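# Stack the on-edge row of magnet blocks flat

## Task

Take every magnet block from the row standing on edge, lay each one flat, and pile them squarely on one another as a single separate stack on the bench; then release and move the grippers away.

## Robot and tools

Robot: two arms, left_arm and right_arm, each ending in a two-finger gripper. There are two wrist cameras, cam_left_wrist and cam_right_wrist, each 504x504 pixels. Do not knock anything off the table, avoid collisions or hard pressing between the arms, and avoid drops, slips, slams and hard shoves. Something may occasionally tug a held part or nudge a loose object.

Frame: a single scene frame for both arms. Origin on the table surface midway between the arms, +x out over the table, +z up, left_arm on the +y side. The arm names are not image sides. Reported hand positions can be somewhat wrong, more so at long reach, and motions often stop a centimetre or more short of the command, usually low.

Gripper: fingers point along the gripper's own +z and close along its y axis. end_effector_position is the point between the finger pads, roughly 1 cm behind the tips.

The 16-number row (used by both motion tools): one flat list covering both arms, left_arm first then right_arm, each as x, y, z, qw, qx, qy, qz, opening. x, y, z are an absolute target position in metres in the scene frame; qw, qx, qy, qz are an absolute target orientation quaternion, w first, in the scene frame. Opening runs from -1 (closed) to +1 (fully open, 0.094 m). Always send all 16 numbers even when one arm should not move; for a still arm, repeat its whole pose from the last result before it stopped, plus its desired opening. To keep an orientation steady, resend the same quaternion you chose rather than copying the drifted reported one. A row is refused entirely if any target lies more than 0.6 m from that arm's last reported position along any of its gripper axes.

execute_actions: argument actions, a list holding at most one item, plus optional pictures (boolean, images included by default).
- Empty list: just reports the current state.
- Action: {"rows": [...], "steps": n}, with 1 to 15 rows and steps up to 15 (default 15). Each step is 1/30 s and uses one row; the final row repeats if rows run out.
- Wait: {"steps": n}, n up to 300, counted from the previous result, so your reply time is included.
Each step the commanded pose is clipped to within 70 mm and 16 degrees of the measured pose; inverse kinematics favours position over orientation. After an action, an arm only continues to its last clipped pose, so a far target may need several actions; read the resulting pose and command what remains. Fingers keep moving after the action ends.

move: target is one 16-number row as above; speed is in m/s, 0.002 to 0.5 (default 0.25), rotation capped at twice that in rad/s. Each gripper travels a straight line to its absolute target, both arms finishing together, lasting 0.5 to 10 s (stopped at 10 s if longer). Rotations take the shorter direction. Paths ignore obstacles and the other arm; grippers lag, may wander, and can exceed the speed near full arm extension. Faster contact hits harder, and a target set deeper past a contact pushes harder. The opening is sent at the start. The result adds a move: line with the ending (done, off_target, moving, held, fault) and limits (paced = pose clipped; held = steps blocked, after which the arm may lurch quickly), plus each gripper's distance from its target. If only one arm is named, the other finished fine.

wait: seconds, 0 to 10. Lets the simulation run with no new commands.

zoom_image: camera (cam_left_wrist or cam_right_wrist) and region [x0, y0, x1, y1] in pixels of that camera's latest image, origin top-left, at most 504 by 504. Returns a closer view.

finished_scene: scene, the current scene's integer number. Replying with no tool call also ends things.

Result lines: the state line gives left_arm and right_arm pose (position, quaternion wxyz). grip_measured shows the measured finger opening on the command scale (readings may be off by about 1 mm); Joint positions ends with the opening in metres. Hand target (when present) is where the controller is currently driving each gripper. A pose unreachable line means the clearance check altered or blocked that arm's command; HELD marks steps where this happened. FAULT or OVER-TEMPERATURE FAULT lines mean an arm stopped. MOTOR HOT appears from 75 °C; at 90 °C the arm halts for 10 s, and at 100 °C it loses hold and drops. Joint torques are total drive output, noisy and offset.

Gripping: to hold something, command an opening below grip_measured; about 0.03 below is a firm grip, less is gentler. Finger force is about 50 to 62 N per pad, lower on very thin parts, with a brief spike at first contact. Joint limits (rad): waist -2.618 to 3.054, shoulder 0 to 3.142, elbow 0 to 3.142, wrist pitch -1.571 to 1.571, wrist yaw -1.571 to 1.571, wrist roll -2.094 to 2.094.

Holding loads heats motors even during that time, so release or rest loads when idle. Faster, smoother, lower-effort completion is better.

Each tool is called after "Request:" as name(argument=value, ...), one argument or row to a line, values as JSON.

## Session

I'll start by looking at the current state.

Request:
execute_actions(
  actions=[],
)

Scene clock: 0.00 s of 6200.00 s.
left_arm: end_effector_position=(+0.1908, +0.0440, +0.1375) grip_measured=+1.000 end_effector_quat_wxyz=(+0.404, +0.380, +0.819, +0.149) | right_arm: end_effector_position=(+0.3310, -0.0542, +0.2965) grip_measured=+1.000 end_effector_quat_wxyz=(+0.604, -0.105, +0.672, +0.415)
Joint positions: left_arm=[-1.406  1.106  0.713 -0.853 -0.845 -0.36   0.094] | right_arm=[ 0.59   1.245  0.637  0.683 -0.125  0.456  0.094]
Joint velocities: left_arm=[-0.027 -0.037  0.002 -0.066  0.037 -0.022  0.   ] | right_arm=[-0.017 -0.007 -0.007  0.037 -0.007 -0.007  0.   ]
Joint torques (N m, as the arm reports them, + toward a larger angle): no reading
Hand target (left_arm): +0.194, +0.041, +0.146; +0.418, +0.369, +0.818, +0.143
Hand target (right_arm): +0.330, -0.055, +0.312; +0.617, -0.106, +0.657, +0.420

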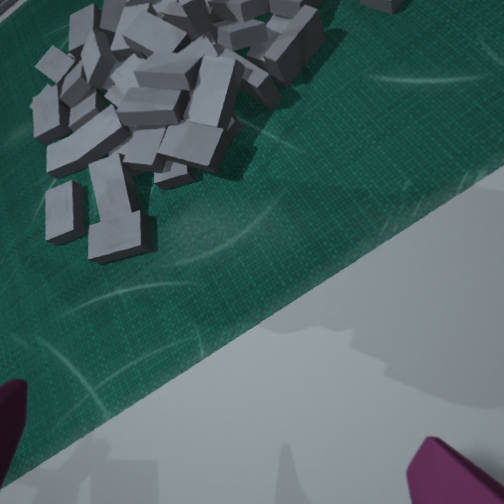

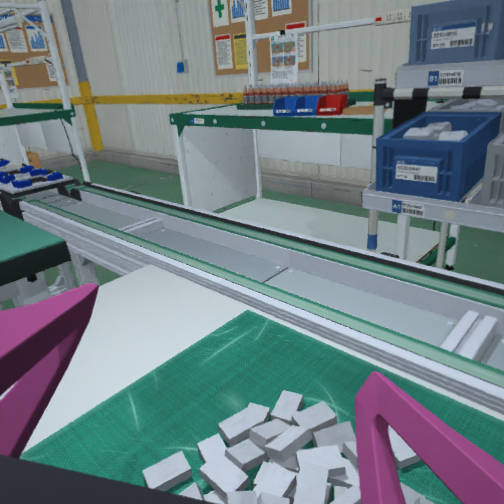

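Request:
move(
  target=[0.25, 0.22, 0.33, 0, 0, 1, 0, 1, 0.28, -0.2, 0.36, 0, 0, 1, 0, 1],
  speed=0.2,
)

Scene clock: 31.10 s of 6200.00 s.
left_arm: end_effector_position=(+0.2519, +0.2208, +0.3143) grip_measured=+1.000 end_effector_quat_wxyz=(+0.236, +0.002, +0.972, +0.003) | right_arm: end_effector_position=(+0.2855, -0.1937, +0.3543) grip_measured=+1.000 end_effector_quat_wxyz=(+0.248, +0.005, +0.960, +0.128)
Joint positions: left_arm=[-0.069  1.229  1.717 -1.583 -0.023 -0.029  0.094] | right_arm=[ 0.358  1.485  2.053 -1.573 -0.038  0.422  0.094]
Joint velocities: left_arm=[ 0.027 -0.012 -0.002 -0.022 -0.066  0.066  0.   ] | right_arm=[ 0.012 -0.007  0.002 -0.037  0.037 -0.051  0.   ]
Joint torques (N m, as the arm reports them, + toward a larger angle): left_arm=[ 1.05 -3.1   7.45  0.95  0.06  0.03] | right_arm=[-0.55 -6.25  5.12  1.01  0.08 -0.1 ]
Hand target (left_arm): +0.248, +0.222, +0.327; +0.257, +0.000, +0.966, -0.001
Hand target (right_arm): +0.280, -0.200, +0.360; +0.260, +0.006, +0.957, +0.126
Off the commanded pose (left_arm): 0.016 m, 27 deg; orientation clipped at the last step of the last action.
Off the commanded pose (right_arm): 0.010 m, 32 deg; orientation clipped at the last step of the last action.
joint sent to its limit (left arm) — the command would take joint 4 (wrist pitch) past its lower limit, so that joint was sent only as far as its limit.
joint sent to its limit (right arm) — the command would take joint 4 (wrist pitch) past its lower limit, so that joint was sent only as far as its limit.
After step 90, 23.57 s passed at rest.
move: off_target (left_arm, right_arm); limits=paced

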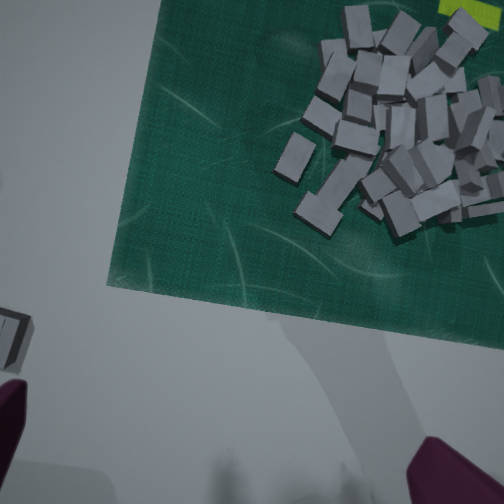

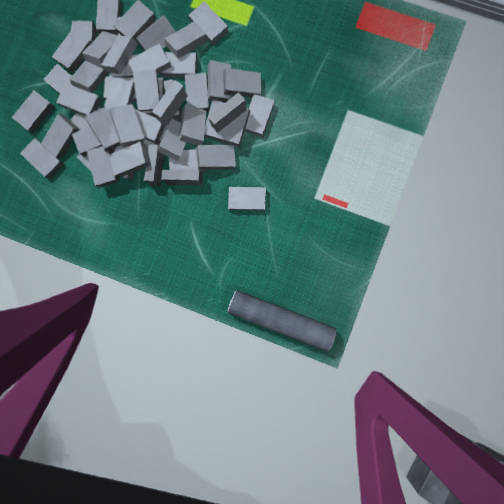

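Request:
zoom_image(
  camera="cam_right_wrist",
  region=[200, 260, 370, 380],
)

Request:
zoom_image(
  camera="cam_right_wrist",
  region=[380, 420, 504, 504],
)

Request:
zoom_image(
  camera="cam_left_wrist",
  region=[0, 280, 120, 400],
)

Region (200, 260, 370, 380) of cam_right_wrist's 504x504 image, scaled by 2.965, with more detail than that image has; it fills the top 356 rows of this view, and the rest is white.

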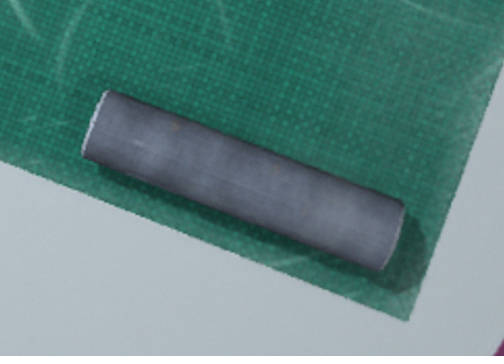

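Region (380, 420, 504, 504) of cam_right_wrist's 504x504 image, scaled by 4.065, with more detail than that image has; it fills the top 341 rows of this view, and the rest is white.

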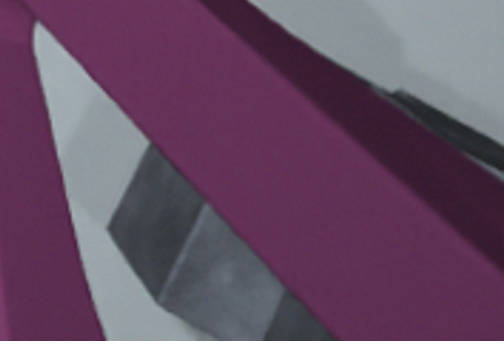

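Region (0, 280, 120, 400) of cam_left_wrist's 504x504 image, scaled by 4.200, with more detail than that image has.

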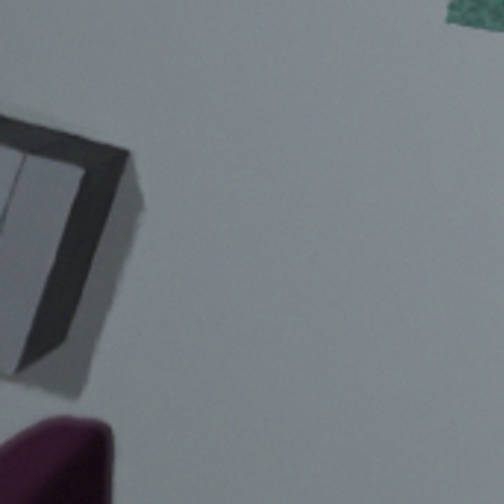

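Request:
move(
  target=[0.2, 0.4, 0.3, 0.22, 0, 0.975, 0, 1, 0.2, -0.36, 0.32, 0.22, 0, 0.975, 0, 1],
  speed=0.2,
)

Scene clock: 51.90 s of 6200.00 s.
left_arm: end_effector_position=(+0.1971, +0.3989, +0.2879) grip_measured=+1.000 end_effector_quat_wxyz=(+0.233, -0.016, +0.972, +0.035) | right_arm: end_effector_position=(+0.2080, -0.3596, +0.3156) grip_measured=+1.000 end_effector_quat_wxyz=(+0.267, +0.006, +0.963, -0.021)
Joint positions: left_arm=[ 0.986  1.321  1.662 -1.583  0.351  0.924  0.094] | right_arm=[-0.34   1.088  1.622 -1.573 -0.11  -0.257  0.094]
Joint velocities: left_arm=[ 0.012 -0.012  0.007  0.007 -0.051 -0.022  0.   ] | right_arm=[-0.002  0.012 -0.007 -0.007  0.022 -0.007  0.   ]
Joint torques (N m, as the arm reports them, + toward a larger angle): left_arm=[ 0.9  -2.86  7.84  0.73  0.39  0.04] | right_arm=[-0.85 -2.75  5.23  0.97 -0.16 -0.04]
Hand target (left_arm): +0.199, +0.399, +0.299; +0.250, -0.012, +0.967, +0.044
Hand target (right_arm): +0.203, -0.358, +0.318; +0.276, +0.004, +0.961, -0.019
Off the commanded pose (left_arm): 0.013 m, 5 deg.
Off the commanded pose (right_arm): 0.009 m, 6 deg.
joint sent to its limit (left arm) — the command would take joint 4 (wrist pitch) past its lower limit, so that joint was sent only as far as its limit.
joint sent to its limit (right arm) — the command would take joint 4 (wrist pitch) past its lower limit, so that joint was sent only as far as its limit.
After step 90, 16.17 s passed at rest.
move: off_target (left_arm, right_arm)

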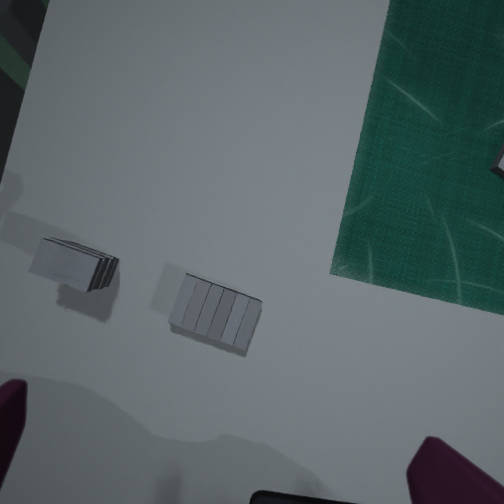

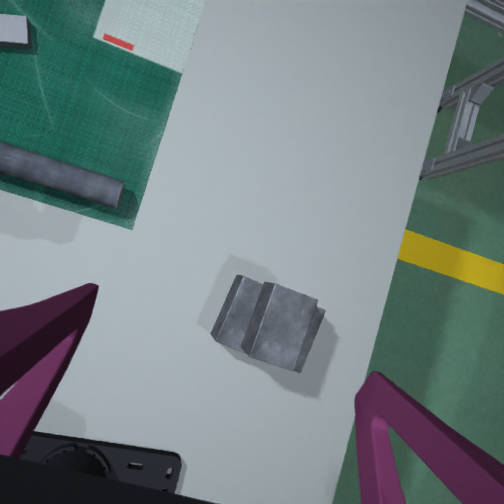

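Request:
zoom_image(
  camera="cam_left_wrist",
  region=[140, 250, 290, 380],
)

Request:
zoom_image(
  camera="cam_left_wrist",
  region=[0, 200, 150, 340],
)

Request:
zoom_image(
  camera="cam_right_wrist",
  region=[190, 250, 350, 400],
)

Region (140, 250, 290, 380) of cam_left_wrist's 504x504 image, scaled by 3.360, with more detail than that image has; it fills the top 437 rows of this view, and the rest is white.

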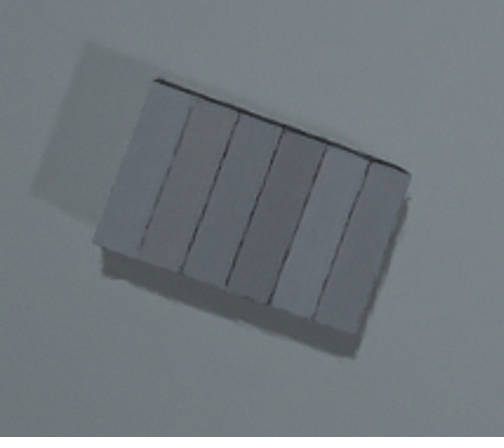

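Region (0, 200, 150, 340) of cam_left_wrist's 504x504 image, scaled by 3.360, with more detail than that image has; it fills the top 470 rows of this view, and the rest is white.

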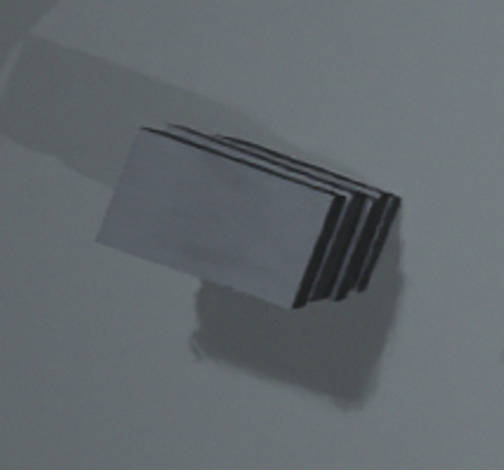

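Region (190, 250, 350, 400) of cam_right_wrist's 504x504 image, scaled by 3.150, with more detail than that image has; it fills the top 472 rows of this view, and the rest is white.

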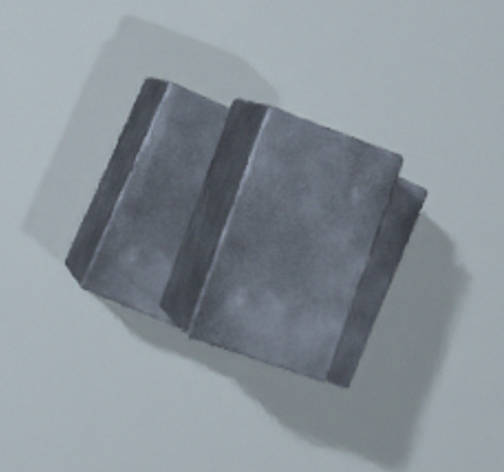

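Request:
move(
  target=[0.2, 0.4, 0.3, 0.22, 0, 0.975, 0, -1, 0.2, -0.36, 0.32, 0.22, 0, 0.975, 0, -1],
  speed=0.2,
)

Scene clock: 83.33 s of 6200.00 s.
left_arm: end_effector_position=(+0.1975, +0.3996, +0.2907) grip_measured=-0.990 end_effector_quat_wxyz=(+0.235, -0.014, +0.971, +0.039) | right_arm: end_effector_position=(+0.2075, -0.3626, +0.3157) grip_measured=-0.997 end_effector_quat_wxyz=(+0.267, +0.005, +0.963, -0.023)
Joint positions: left_arm=[ 0.986  1.321  1.671 -1.583  0.351  0.926  0.   ] | right_arm=[-0.361  1.088  1.622 -1.573 -0.116 -0.276  0.   ]
Joint velocities: left_arm=[-0.012 -0.012 -0.002 -0.037  0.037 -0.037 -0.001] | right_arm=[ 0.017 -0.002 -0.007  0.007 -0.081  0.051 -0.001]
Joint torques (N m, as the arm reports them, + toward a larger angle): left_arm=[ 0.22 -2.23  7.82  0.77  0.31  0.04] | right_arm=[-0.84 -3.39  5.29  0.95 -0.21 -0.03]
Hand target (left_arm): +0.200, +0.400, +0.299; +0.248, -0.010, +0.968, +0.045
Hand target (right_arm): +0.201, -0.360, +0.319; +0.279, +0.005, +0.960, -0.023
Off the commanded pose (left_arm): 0.010 m, 5 deg.
Off the commanded pose (right_arm): 0.009 m, 6 deg.
joint sent to its limit (left arm) — the command would take joint 4 (wrist pitch) past its lower limit, so that joint was sent only as far as its limit.
joint sent to its limit (right arm) — the command would take joint 4 (wrist pitch) past its lower limit, so that joint was sent only as far as its limit.
After step 90, 27.70 s passed at rest.
move: off_target (left_arm, right_arm)

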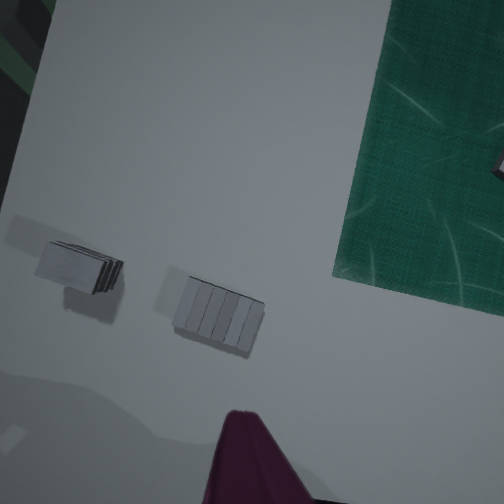

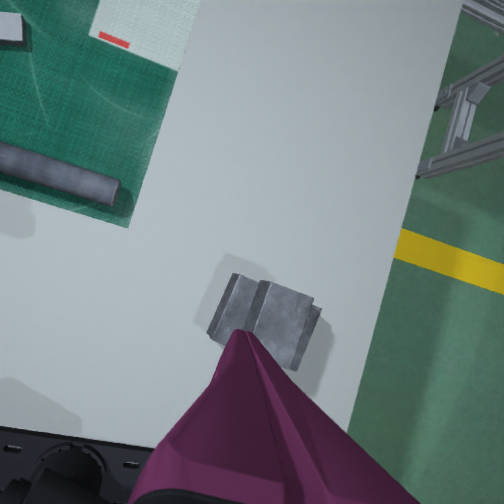

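Request:
move(
  target=[0.2, 0.4, 0.17, 0, 0, 1, 0, 1, 0.15, -0.36, 0.25, 0.22, 0, 0.975, 0, 1],
  speed=0.15,
)

Scene clock: 95.30 s of 6200.00 s.
left_arm: end_effector_position=(+0.1954, +0.3980, +0.1711) grip_measured=+1.000 end_effector_quat_wxyz=(-0.006, -0.001, +1.000, -0.005) | right_arm: end_effector_position=(+0.1547, -0.3635, +0.2469) grip_measured=+1.000 end_effector_quat_wxyz=(+0.218, +0.004, +0.976, -0.011)
Joint positions: left_arm=[ 0.739  1.503  1.412 -1.496 -0.001  0.767  0.094] | right_arm=[-0.568  0.881  1.281 -1.574 -0.196 -0.479  0.094]
Joint velocities: left_arm=[-0.007 -0.002  0.007 -0.037  0.007  0.007  0.   ] | right_arm=[-0.002 -0.017 -0.002 -0.022 -0.037 -0.007  0.   ]
Joint torques (N m, as the arm reports them, + toward a larger angle): left_arm=[-1.09 -4.49  5.89  0.41 -0.06 -0.1 ] | right_arm=[-0.83 -1.66  5.63  0.78 -0.32 -0.04]
Hand target (left_arm): +0.200, +0.400, +0.171; -0.001, +0.001, +1.000, +0.005
Hand target (right_arm): +0.152, -0.360, +0.249; +0.229, +0.002, +0.973, -0.010
Off the commanded pose (left_arm): 0.005 m, 1 deg.
Off the commanded pose (right_arm): 0.007 m, 1 deg.
joint sent to its limit (right arm) — the command would take joint 4 (wrist pitch) past its lower limit, so that joint was sent only as far as its limit.
After step 90, 6.93 s passed at rest.
move: done

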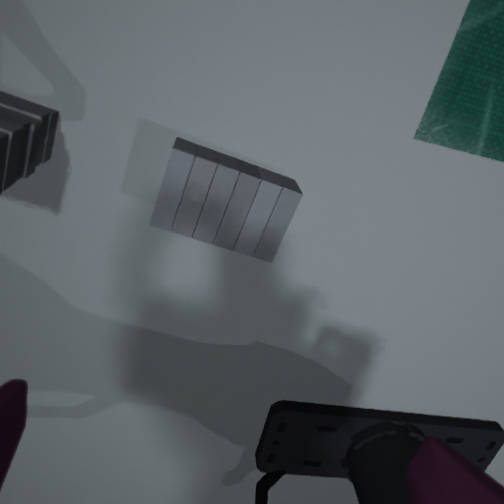

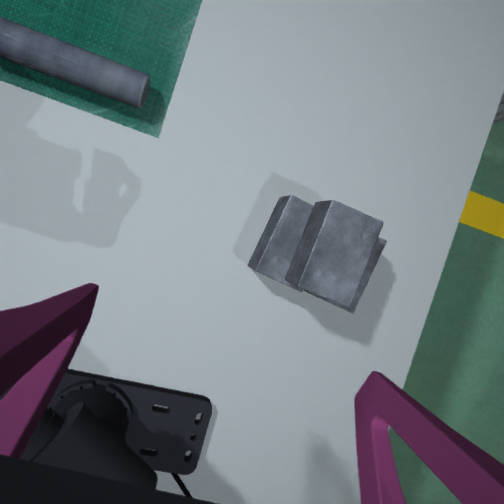

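Request:
zoom_image(
  camera="cam_left_wrist",
  region=[110, 100, 330, 290],
)

Request:
zoom_image(
  camera="cam_left_wrist",
  region=[0, 60, 130, 230],
)

Region (110, 100, 330, 290) of cam_left_wrist's 504x504 image, scaled by 2.291, with more detail than that image has; it fills the top 435 rows of this view, and the rest is white.

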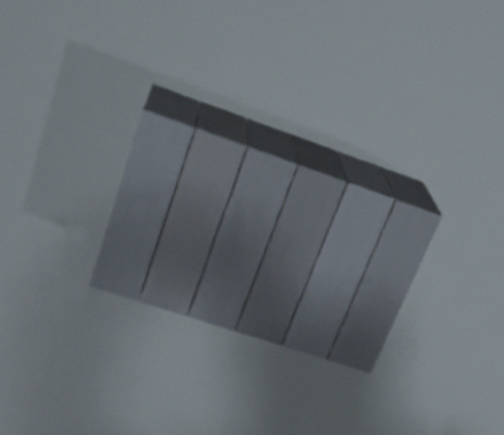

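Region (0, 60, 130, 230) of cam_left_wrist's 504x504 image, scaled by 2.965, with more detail than that image has; it fills the left 385 columns of this view, and the rest is white.

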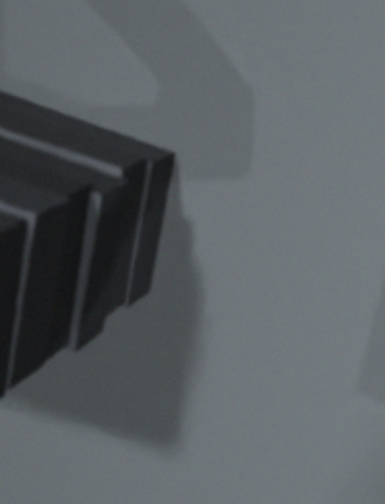

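Request:
move(
  target=[0.2, 0.4, 0.11, 0, 0, 1, 0, 1, 0.15, -0.36, 0.25, 0.22, 0, 0.975, 0, 1],
  speed=0.15,
)

Scene clock: 139.50 s of 6200.00 s.
left_arm: end_effector_position=(+0.1950, +0.3981, +0.1098) grip_measured=+1.000 end_effector_quat_wxyz=(-0.009, -0.002, +1.000, -0.007) | right_arm: end_effector_position=(+0.1546, -0.3636, +0.2469) grip_measured=+1.000 end_effector_quat_wxyz=(+0.218, +0.002, +0.976, -0.011)
Joint positions: left_arm=[ 0.739  1.503  1.168 -1.259 -0.003  0.765  0.094] | right_arm=[-0.568  0.881  1.281 -1.574 -0.195 -0.482  0.094]
Joint velocities: left_arm=[ 0.012 -0.012 -0.007  0.007 -0.037  0.022  0.   ] | right_arm=[ 0.007 -0.017 -0.007 -0.081  0.037 -0.037  0.   ]
Joint torques (N m, as the arm reports them, + toward a larger angle): left_arm=[-0.66 -4.8   5.85  0.39  0.03 -0.05] | right_arm=[-0.99 -2.08  5.58  0.77 -0.3  -0.06]
Hand target (left_arm): +0.200, +0.400, +0.110; -0.000, -0.000, +1.000, -0.000
Hand target (right_arm): +0.151, -0.360, +0.249; +0.231, +0.002, +0.973, -0.012
Off the commanded pose (left_arm): 0.005 m, 1 deg.
Off the commanded pose (right_arm): 0.007 m, 1 deg.
joint sent to its limit (right arm) — the command would take joint 4 (wrist pitch) past its lower limit, so that joint was sent only as far as its limit.
After step 90, 40.13 s passed at rest.
move: done

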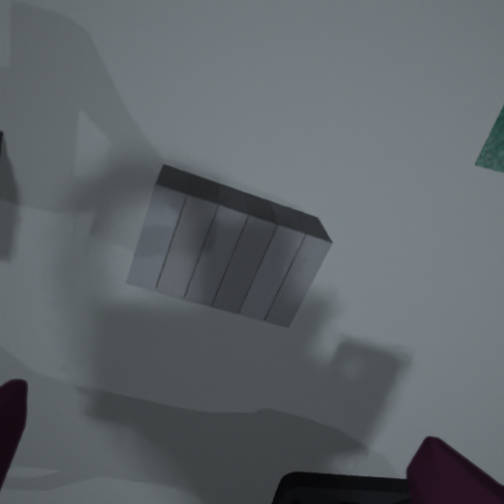

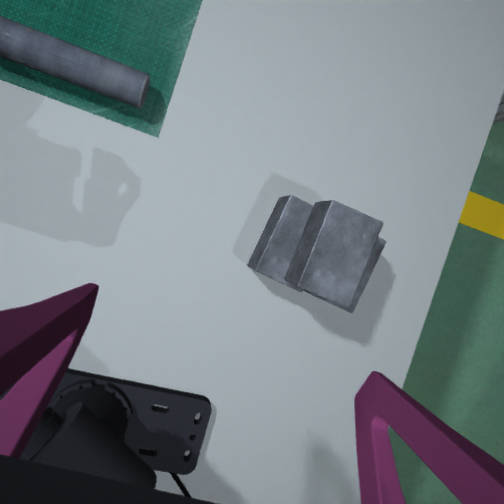

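Request:
zoom_image(
  camera="cam_left_wrist",
  region=[110, 140, 350, 350],
)

Request:
zoom_image(
  camera="cam_left_wrist",
  region=[404, 80, 504, 200],
)

Region (110, 140, 350, 350) of cam_left_wrist's 504x504 image, scaled by 2.100, with more detail than that image has; it fills the top 441 rows of this view, and the rest is white.

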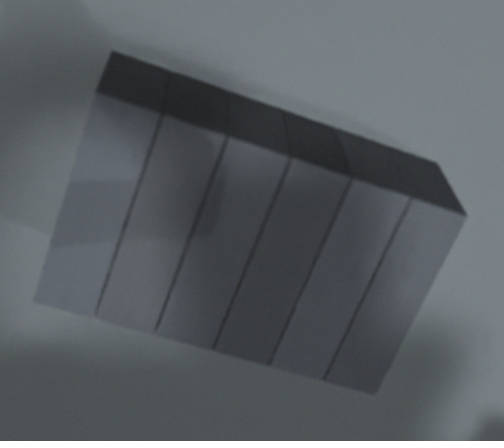

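Region (404, 80, 504, 200) of cam_left_wrist's 504x504 image, scaled by 4.200, with more detail than that image has.

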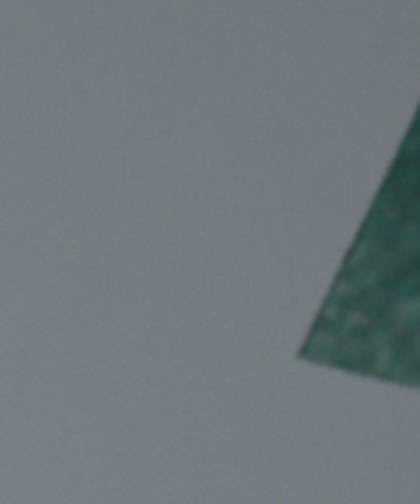

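Request:
move(
  target=[0.2, 0.402, 0.07, 0, -0.667, 0.745, 0, 0.6, 0.15, -0.36, 0.2, 0.22, 0, 0.975, 0, 1],
  speed=0.15,
)

Scene clock: 197.50 s of 6200.00 s.
left_arm: end_effector_position=(+0.1977, +0.4003, +0.0722) grip_measured=+0.603 end_effector_quat_wxyz=(-0.004, -0.664, +0.748, +0.001) | right_arm: end_effector_position=(+0.1472, -0.3601, +0.1957) grip_measured=+1.000 end_effector_quat_wxyz=(+0.197, +0.002, +0.980, +0.005)
Joint positions: left_arm=[ 0.739  1.527  1.04  -1.092 -0.002 -0.684  0.075] | right_arm=[-0.595  0.801  1.049 -1.481 -0.213 -0.513  0.094]
Joint velocities: left_arm=[-0.012 -0.007  0.007 -0.051  0.037 -0.066  0.001] | right_arm=[ 0.007 -0.017 -0.002 -0.066  0.051  0.007  0.   ]
Joint torques (N m, as the arm reports them, + toward a larger angle): left_arm=[-0.07 -4.15  5.44  0.42  0.03 -0.08] | right_arm=[-0.82 -1.51  6.08  0.89 -0.31 -0.06]
Hand target (left_arm): +0.200, +0.402, +0.070; +0.000, -0.667, +0.745, -0.000
Hand target (right_arm): +0.150, -0.360, +0.200; +0.220, -0.000, +0.976, -0.000
Off the commanded pose (left_arm): 0.004 m, 1 deg.
Off the commanded pose (right_arm): 0.005 m, 3 deg.
After step 90, 49.67 s passed at rest.
move: off_target (right_arm)

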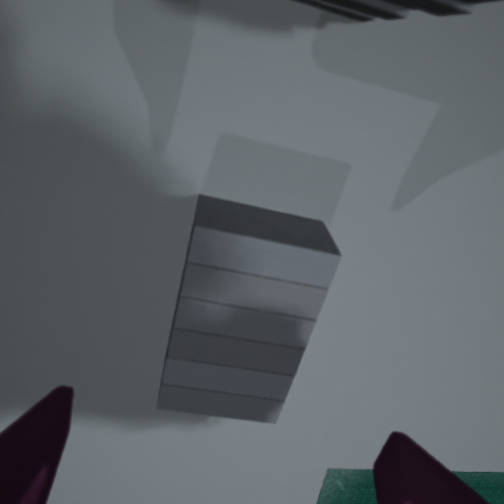

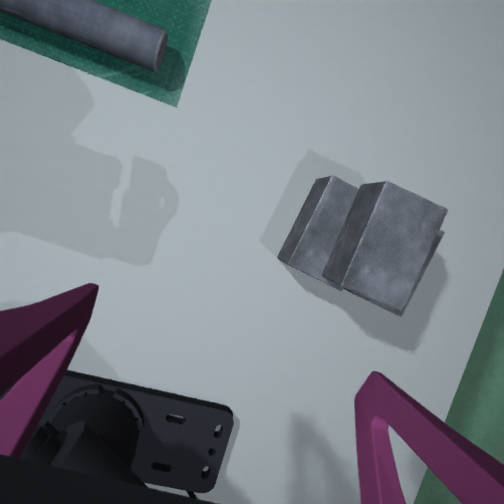

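Request:
zoom_image(
  camera="cam_left_wrist",
  region=[130, 180, 370, 440],
)

Region (130, 180, 370, 440) of cam_left_wrist's 504x504 image, scaled by 1.938, with more detail than that image has; it fills the left 465 columns of this view, and the rest is white.

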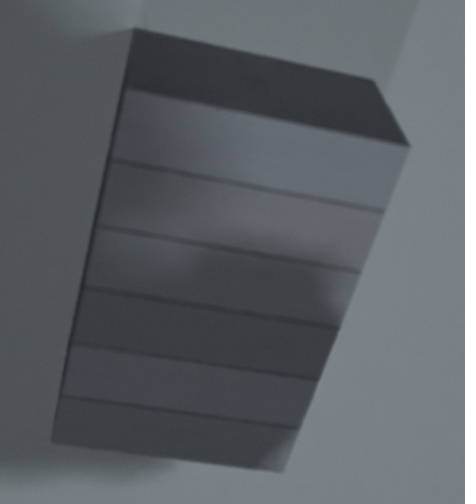

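Request:
move(
  target=[0.2023, 0.3956, 0.042, 0, -0.667, 0.745, 0, 0.6, 0.15, -0.36, 0.2, 0.22, 0, 0.975, 0, 1],
  speed=0.05,
)

Scene clock: 214.67 s of 6200.00 s.
left_arm: end_effector_position=(+0.1975, +0.3954, +0.0435) grip_measured=+0.603 end_effector_quat_wxyz=(-0.006, -0.669, +0.743, +0.001) | right_arm: end_effector_position=(+0.1473, -0.3601, +0.1958) grip_measured=+1.000 end_effector_quat_wxyz=(+0.197, +0.002, +0.980, +0.005)
Joint positions: left_arm=[ 0.726  1.553  0.945 -0.975 -0.002 -0.711  0.075] | right_arm=[-0.595  0.801  1.049 -1.481 -0.213 -0.513  0.094]
Joint velocities: left_arm=[-0.012 -0.012  0.002 -0.007 -0.081 -0.066 -0.001] | right_arm=[ 0.017  0.007 -0.007  0.022 -0.066  0.022  0.   ]
Joint torques (N m, as the arm reports them, + toward a larger angle): left_arm=[-1.16 -4.29  5.39  0.38  0.   -0.06] | right_arm=[-0.88 -1.65  6.11  0.92 -0.33 -0.05]
Hand target (left_arm): +0.202, +0.396, +0.042; -0.000, -0.667, +0.745, +0.000
Hand target (right_arm): +0.150, -0.360, +0.200; +0.220, -0.000, +0.976, -0.000
Off the commanded pose (left_arm): 0.005 m, 1 deg.
Off the commanded pose (right_arm): 0.005 m, 3 deg.
After step 90, 13.07 s passed at rest.
move: off_target (right_arm)

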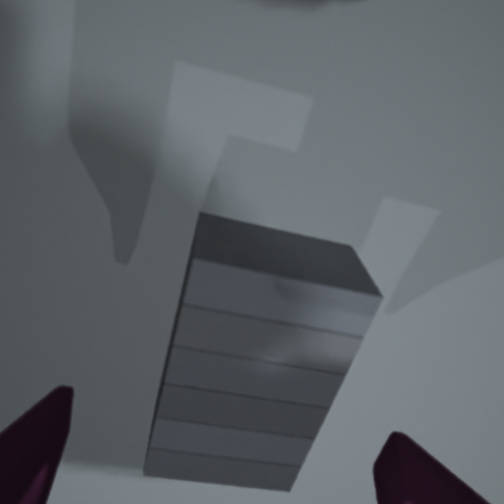

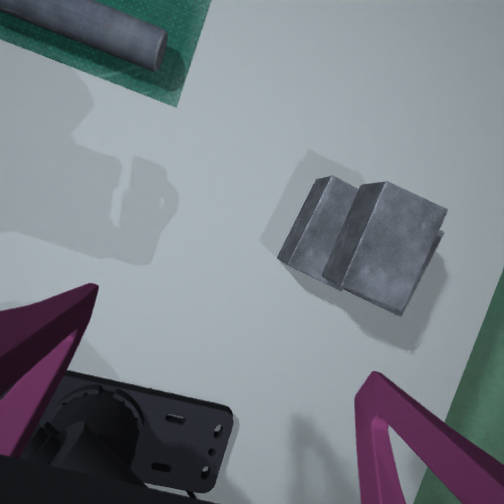

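Request:
zoom_image(
  camera="cam_left_wrist",
  region=[120, 200, 420, 504],
)

Region (120, 200, 420, 504) of cam_left_wrist's 504x504 image, scaled by 1.658, with more detail than that image has; it fills the left 497 columns of this view, and the rest is white.

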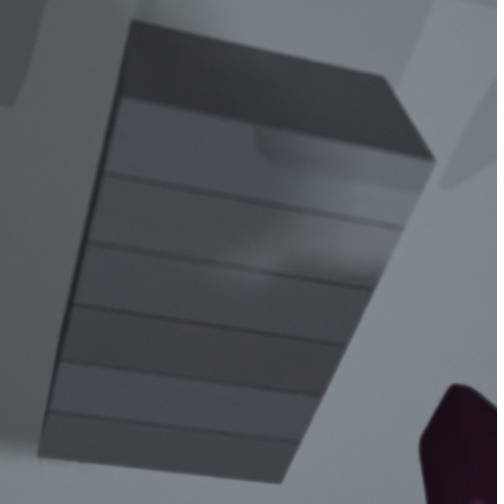

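Request:
move(
  target=[0.206, 0.394, 0.02, 0, -0.667, 0.745, 0, 0.6, 0.15, -0.36, 0.2, 0.22, 0, 0.975, 0, 1],
  speed=0.03,
)

Scene clock: 227.03 s of 6200.00 s.
left_arm: end_effector_position=(+0.2018, +0.3946, +0.0220) grip_measured=+0.603 end_effector_quat_wxyz=(-0.005, -0.669, +0.743, +0.001) | right_arm: end_effector_position=(+0.1473, -0.3601, +0.1958) grip_measured=+1.000 end_effector_quat_wxyz=(+0.197, +0.002, +0.980, +0.005)
Joint positions: left_arm=[ 0.712  1.595  0.894 -0.88  -0.002 -0.726  0.075] | right_arm=[-0.595  0.801  1.049 -1.481 -0.213 -0.513  0.094]
Joint velocities: left_arm=[ 0.002  0.007  0.002 -0.022 -0.037  0.007  0.   ] | right_arm=[-0.017  0.002 -0.002 -0.007 -0.051 -0.022  0.   ]
Joint torques (N m, as the arm reports them, + toward a larger angle): left_arm=[-1.13 -4.43  5.03  0.38  0.04 -0.1 ] | right_arm=[-0.89 -1.63  6.07  0.89 -0.33 -0.05]
Hand target (left_arm): +0.206, +0.394, +0.020; +0.000, -0.667, +0.745, +0.000
Hand target (right_arm): +0.150, -0.360, +0.200; +0.220, -0.000, +0.976, -0.000
Off the commanded pose (left_arm): 0.005 m, 1 deg.
Off the commanded pose (right_arm): 0.005 m, 3 deg.
After step 90, 8.13 s passed at rest.
move: off_target (right_arm)

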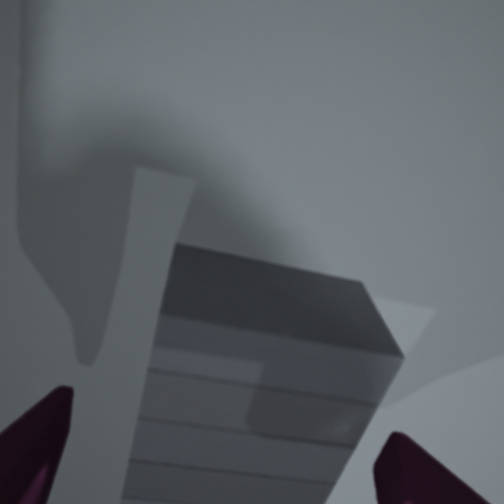

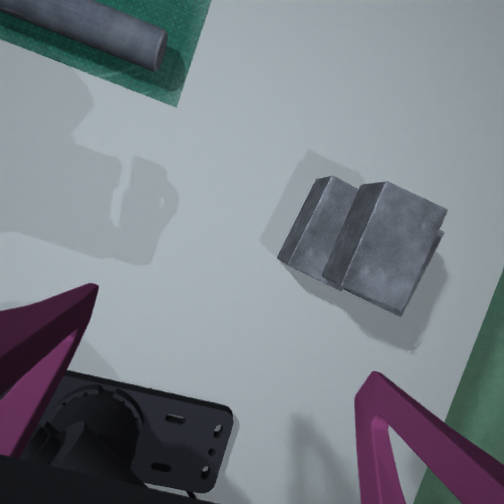

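Request:
move(
  target=[0.206, 0.394, 0.013, 0, -0.667, 0.745, 0, 0.6, 0.15, -0.36, 0.2, 0.22, 0, 0.975, 0, 1],
  speed=0.02,
)

Request:
move(
  target=[0.206, 0.394, 0.013, 0, -0.667, 0.745, 0, -0.02, 0.15, -0.36, 0.2, 0.22, 0, 0.975, 0, 1],
  speed=0.02,
)

Scene clock: 233.30 s of 6200.00 s.
left_arm: end_effector_position=(+0.2029, +0.3956, +0.0160) grip_measured=+0.603 end_effector_quat_wxyz=(-0.003, -0.669, +0.743, +0.001) | right_arm: end_effector_position=(+0.1472, -0.3602, +0.1958) grip_measured=+1.000 end_effector_quat_wxyz=(+0.197, +0.002, +0.980, +0.005)
Joint positions: left_arm=[ 0.712  1.609  0.882 -0.85  -0.002 -0.726  0.075] | right_arm=[-0.595  0.801  1.049 -1.481 -0.213 -0.513  0.094]
Joint velocities: left_arm=[-0.007  0.027 -0.007 -0.095  0.007 -0.051  0.001] | right_arm=[ 0.002  0.002  0.002  0.007 -0.007  0.037  0.   ]
Joint torques (N m, as the arm reports them, + toward a larger angle): left_arm=[-1.06 -4.48  4.66  0.44  0.   -0.07] | right_arm=[-0.85 -1.61  6.14  0.9  -0.31 -0.03]
Hand target (left_arm): +0.206, +0.394, +0.013; -0.000, -0.667, +0.745, -0.000
Hand target (right_arm): +0.150, -0.360, +0.200; +0.220, -0.000, +0.976, -0.000
Off the commanded pose (left_arm): 0.005 m, 0 deg.
Off the commanded pose (right_arm): 0.005 m, 3 deg.
After step 90, 1.83 s passed at rest.
move: off_target (right_arm)

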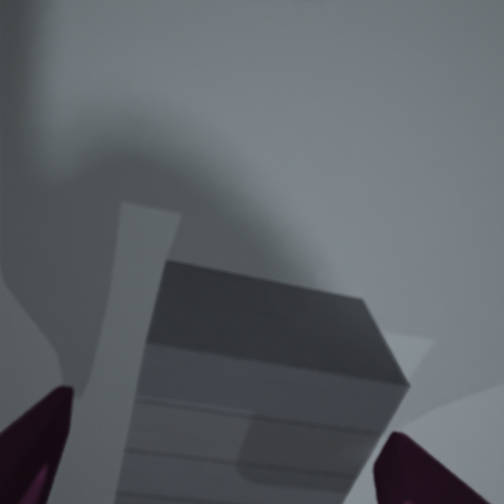

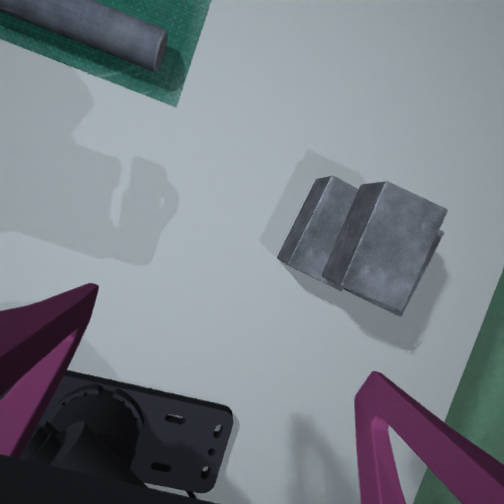

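Scene clock: 234.73 s of 6200.00 s.
left_arm: end_effector_position=(+0.2029, +0.3956, +0.0160) grip_measured=-0.017 end_effector_quat_wxyz=(-0.003, -0.669, +0.743, +0.001) | right_arm: end_effector_position=(+0.1473, -0.3601, +0.1958) grip_measured=+1.000 end_effector_quat_wxyz=(+0.197, +0.002, +0.980, +0.005)
Joint positions: left_arm=[ 0.712  1.609  0.882 -0.85  -0.002 -0.726  0.046] | right_arm=[-0.595  0.801  1.049 -1.481 -0.213 -0.513  0.094]
Joint velocities: left_arm=[-0.007 -0.017 -0.007 -0.022  0.081  0.007  0.   ] | right_arm=[ 0.002 -0.007  0.012 -0.022 -0.007  0.022  0.   ]
Joint torques (N m, as the arm reports them, + toward a larger angle): left_arm=[-1.12 -4.52  4.65  0.42  0.01 -0.07] | right_arm=[-0.87 -1.62  6.12  0.89 -0.31 -0.06]
Hand target (left_arm): +0.206, +0.394, +0.013; -0.000, -0.667, +0.745, -0.000
Hand target (right_arm): +0.150, -0.360, +0.200; +0.220, -0.000, +0.976, -0.000
Off the commanded pose (left_arm): 0.005 m, 1 deg.
Off the commanded pose (right_arm): 0.005 m, 3 deg.
move: off_target (right_arm)

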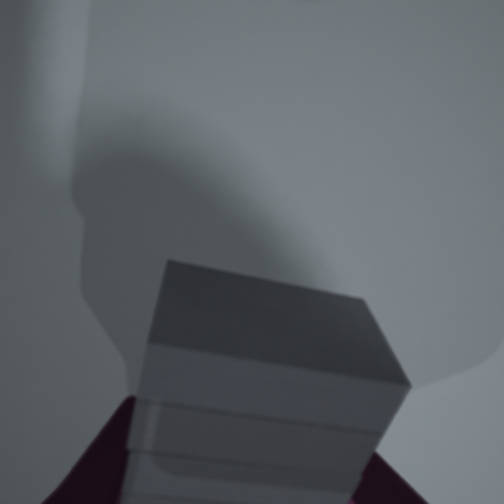

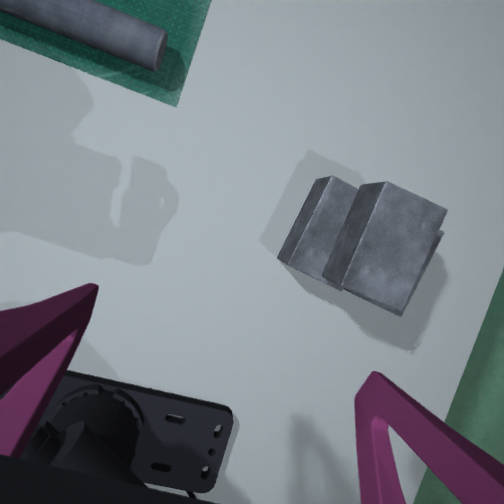

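Request:
move(
  target=[0.206, 0.394, 0.013, 0, -0.667, 0.745, 0, -0.15, 0.15, -0.36, 0.2, 0.22, 0, 0.975, 0, 1],
  speed=0.02,
)

Scene clock: 238.97 s of 6200.00 s.
left_arm: end_effector_position=(+0.2026, +0.3954, +0.0159) grip_measured=-0.111 end_effector_quat_wxyz=(-0.003, -0.669, +0.743, +0.001) | right_arm: end_effector_position=(+0.1472, -0.3602, +0.1958) grip_measured=+1.000 end_effector_quat_wxyz=(+0.197, +0.002, +0.980, +0.005)
Joint positions: left_arm=[ 0.712  1.609  0.881 -0.85  -0.002 -0.726  0.042] | right_arm=[-0.595  0.801  1.049 -1.481 -0.213 -0.513  0.094]
Joint velocities: left_arm=[ 0.007  0.002 -0.012  0.007 -0.007 -0.037  0.001] | right_arm=[-0.002  0.002 -0.012  0.022  0.066 -0.11   0.   ]
Joint torques (N m, as the arm reports them, + toward a larger angle): left_arm=[-1.13 -4.61  4.77  0.42  0.   -0.07] | right_arm=[-0.89 -1.62  6.05  0.9  -0.31 -0.07]
Hand target (left_arm): +0.206, +0.394, +0.013; +0.000, -0.667, +0.745, -0.000
Hand target (right_arm): +0.150, -0.360, +0.200; +0.220, -0.000, +0.976, -0.000
Off the commanded pose (left_arm): 0.005 m, 1 deg.
Off the commanded pose (right_arm): 0.005 m, 3 deg.
move: off_target (right_arm)

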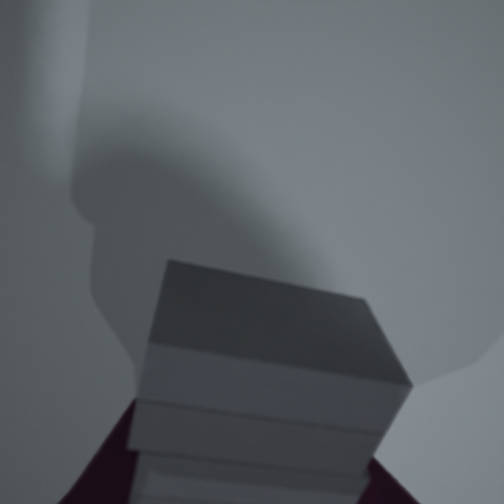

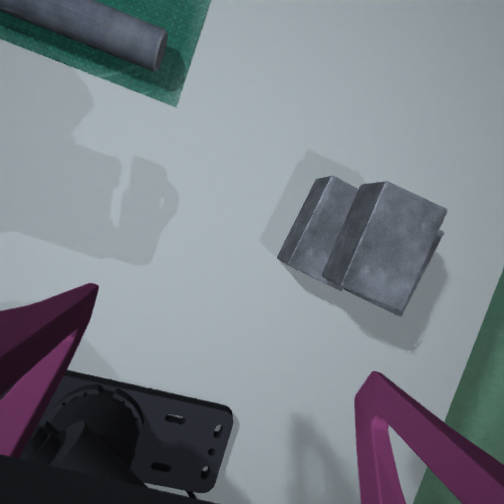

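Request:
zoom_image(
  camera="cam_left_wrist",
  region=[100, 330, 440, 504],
)

Region (100, 330, 440, 504) of cam_left_wrist's 504x504 image, scaled by 1.482, with more detail than that image has; it fills the top 258 rows of this view, and the rest is white.

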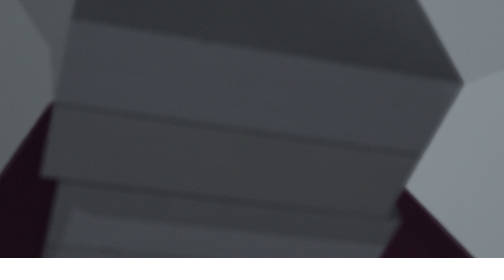

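Request:
move(
  target=[0.206, 0.394, 0.02, 0, -0.667, 0.745, 0, -0.15, 0.15, -0.36, 0.2, 0.22, 0, 0.975, 0, 1],
  speed=0.01,
)

Scene clock: 249.57 s of 6200.00 s.
left_arm: end_effector_position=(+0.2026, +0.3954, +0.0159) grip_measured=-0.111 end_effector_quat_wxyz=(-0.003, -0.669, +0.743, +0.001) | right_arm: end_effector_position=(+0.1473, -0.3601, +0.1958) grip_measured=+1.000 end_effector_quat_wxyz=(+0.197, +0.002, +0.980, +0.005)
Joint positions: left_arm=[ 0.712  1.609  0.881 -0.85  -0.002 -0.726  0.042] | right_arm=[-0.595  0.801  1.049 -1.481 -0.213 -0.513  0.094]
Joint velocities: left_arm=[ 0.002  0.012  0.007 -0.11   0.007 -0.022 -0.001] | right_arm=[ 0.007  0.017 -0.002  0.022 -0.051 -0.051  0.   ]
Joint torques (N m, as the arm reports them, + toward a larger angle): left_arm=[-1.08 -5.53  6.2   0.13  0.   -0.09] | right_arm=[-0.91 -1.65  6.09  0.9  -0.3  -0.05]
Hand target (left_arm): +0.206, +0.394, +0.020; +0.000, -0.667, +0.745, -0.000
Hand target (right_arm): +0.150, -0.360, +0.200; +0.220, -0.000, +0.976, -0.000
Off the commanded pose (left_arm): 0.006 m, 1 deg.
Off the commanded pose (right_arm): 0.005 m, 3 deg.
After step 90, 4.97 s passed at rest.
move: off_target (right_arm)

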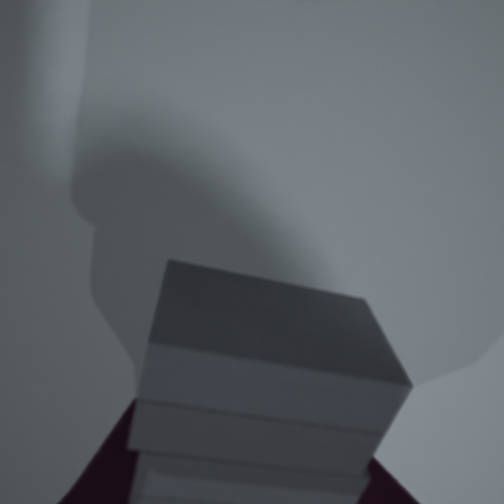

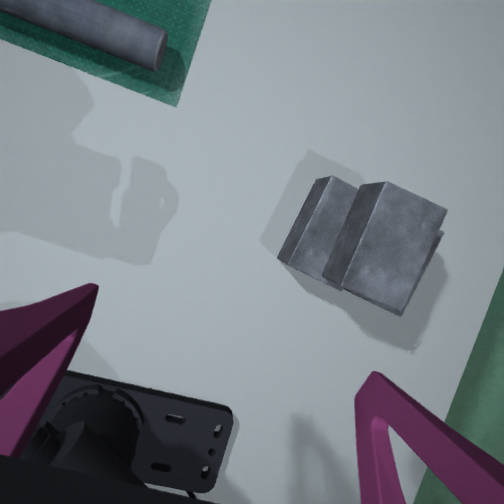

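Request:
move(
  target=[0.206, 0.394, 0.03, 0, -0.667, 0.745, 0, -0.15, 0.15, -0.36, 0.2, 0.22, 0, 0.975, 0, 1],
  speed=0.01,
)

Scene clock: 254.30 s of 6200.00 s.
left_arm: end_effector_position=(+0.1998, +0.3929, +0.0162) grip_measured=-0.111 end_effector_quat_wxyz=(-0.011, -0.669, +0.743, +0.001) | right_arm: end_effector_position=(+0.1473, -0.3601, +0.1958) grip_measured=+1.000 end_effector_quat_wxyz=(+0.197, +0.002, +0.980, +0.005)
Joint positions: left_arm=[ 0.712  1.609  0.882 -0.867 -0.002 -0.726  0.042] | right_arm=[-0.595  0.801  1.049 -1.481 -0.213 -0.513  0.094]
Joint velocities: left_arm=[ 0.022  0.012 -0.002  0.037  0.066  0.022 -0.001] | right_arm=[ 0.012 -0.002 -0.007  0.007  0.037 -0.051  0.   ]
Joint torques (N m, as the arm reports them, + toward a larger angle): left_arm=[-1.03 -6.94  8.19 -0.14  0.01 -0.05] | right_arm=[-0.84 -1.59  6.17  0.89 -0.32 -0.05]
Hand target (left_arm): +0.206, +0.394, +0.030; +0.000, -0.667, +0.745, -0.000
Hand target (right_arm): +0.150, -0.360, +0.200; +0.220, -0.000, +0.976, -0.000
Off the commanded pose (left_arm): 0.015 m, 1 deg.
Off the commanded pose (right_arm): 0.005 m, 3 deg.
move: off_target (left_arm, right_arm)

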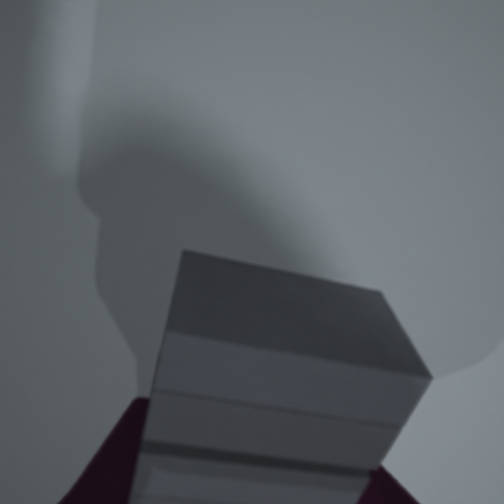

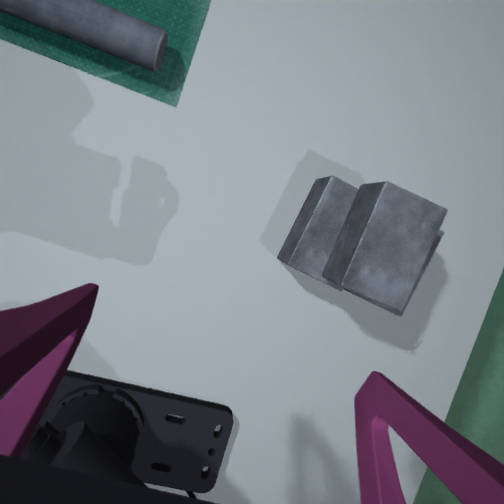

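Request:
move(
  target=[0.206, 0.394, 0.042, 0, -0.667, 0.745, 0, -0.15, 0.15, -0.36, 0.2, 0.22, 0, 0.975, 0, 1],
  speed=0.01,
)

Scene clock: 269.10 s of 6200.00 s.
left_arm: end_effector_position=(+0.1962, +0.3896, +0.0258) grip_measured=-0.111 end_effector_quat_wxyz=(-0.024, -0.669, +0.743, +0.001) | right_arm: end_effector_position=(+0.1472, -0.3602, +0.1958) grip_measured=+1.000 end_effector_quat_wxyz=(+0.197, +0.002, +0.980, +0.005)
Joint positions: left_arm=[ 0.712  1.598  0.912 -0.935 -0.002 -0.726  0.042] | right_arm=[-0.595  0.801  1.049 -1.481 -0.213 -0.513  0.094]
Joint velocities: left_arm=[ 0.002  0.002  0.012  0.022 -0.022  0.037 -0.   ] | right_arm=[-0.002 -0.022 -0.012 -0.037  0.007 -0.081  0.   ]
Joint torques (N m, as the arm reports them, + toward a larger angle): left_arm=[-1.1  -7.66  8.37 -0.02  0.03 -0.08] | right_arm=[-0.8  -1.61  6.12  0.9  -0.32 -0.07]
Hand target (left_arm): +0.206, +0.394, +0.042; +0.000, -0.667, +0.745, -0.000
Hand target (right_arm): +0.150, -0.360, +0.200; +0.220, -0.000, +0.976, -0.001
Off the commanded pose (left_arm): 0.019 m, 3 deg.
Off the commanded pose (right_arm): 0.005 m, 3 deg.
After step 90, 8.87 s passed at rest.
move: off_target (left_arm, right_arm)

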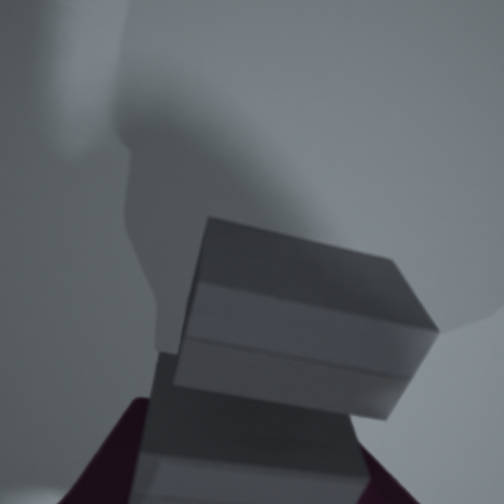

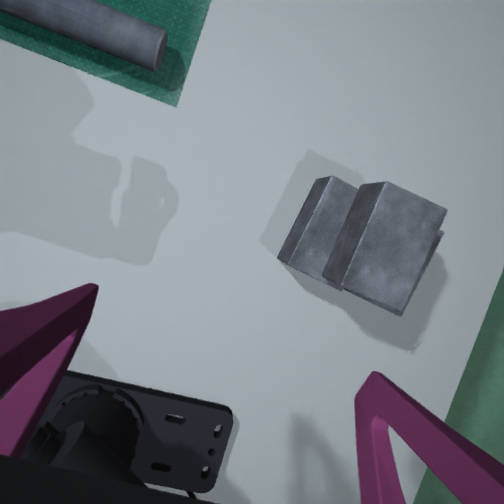

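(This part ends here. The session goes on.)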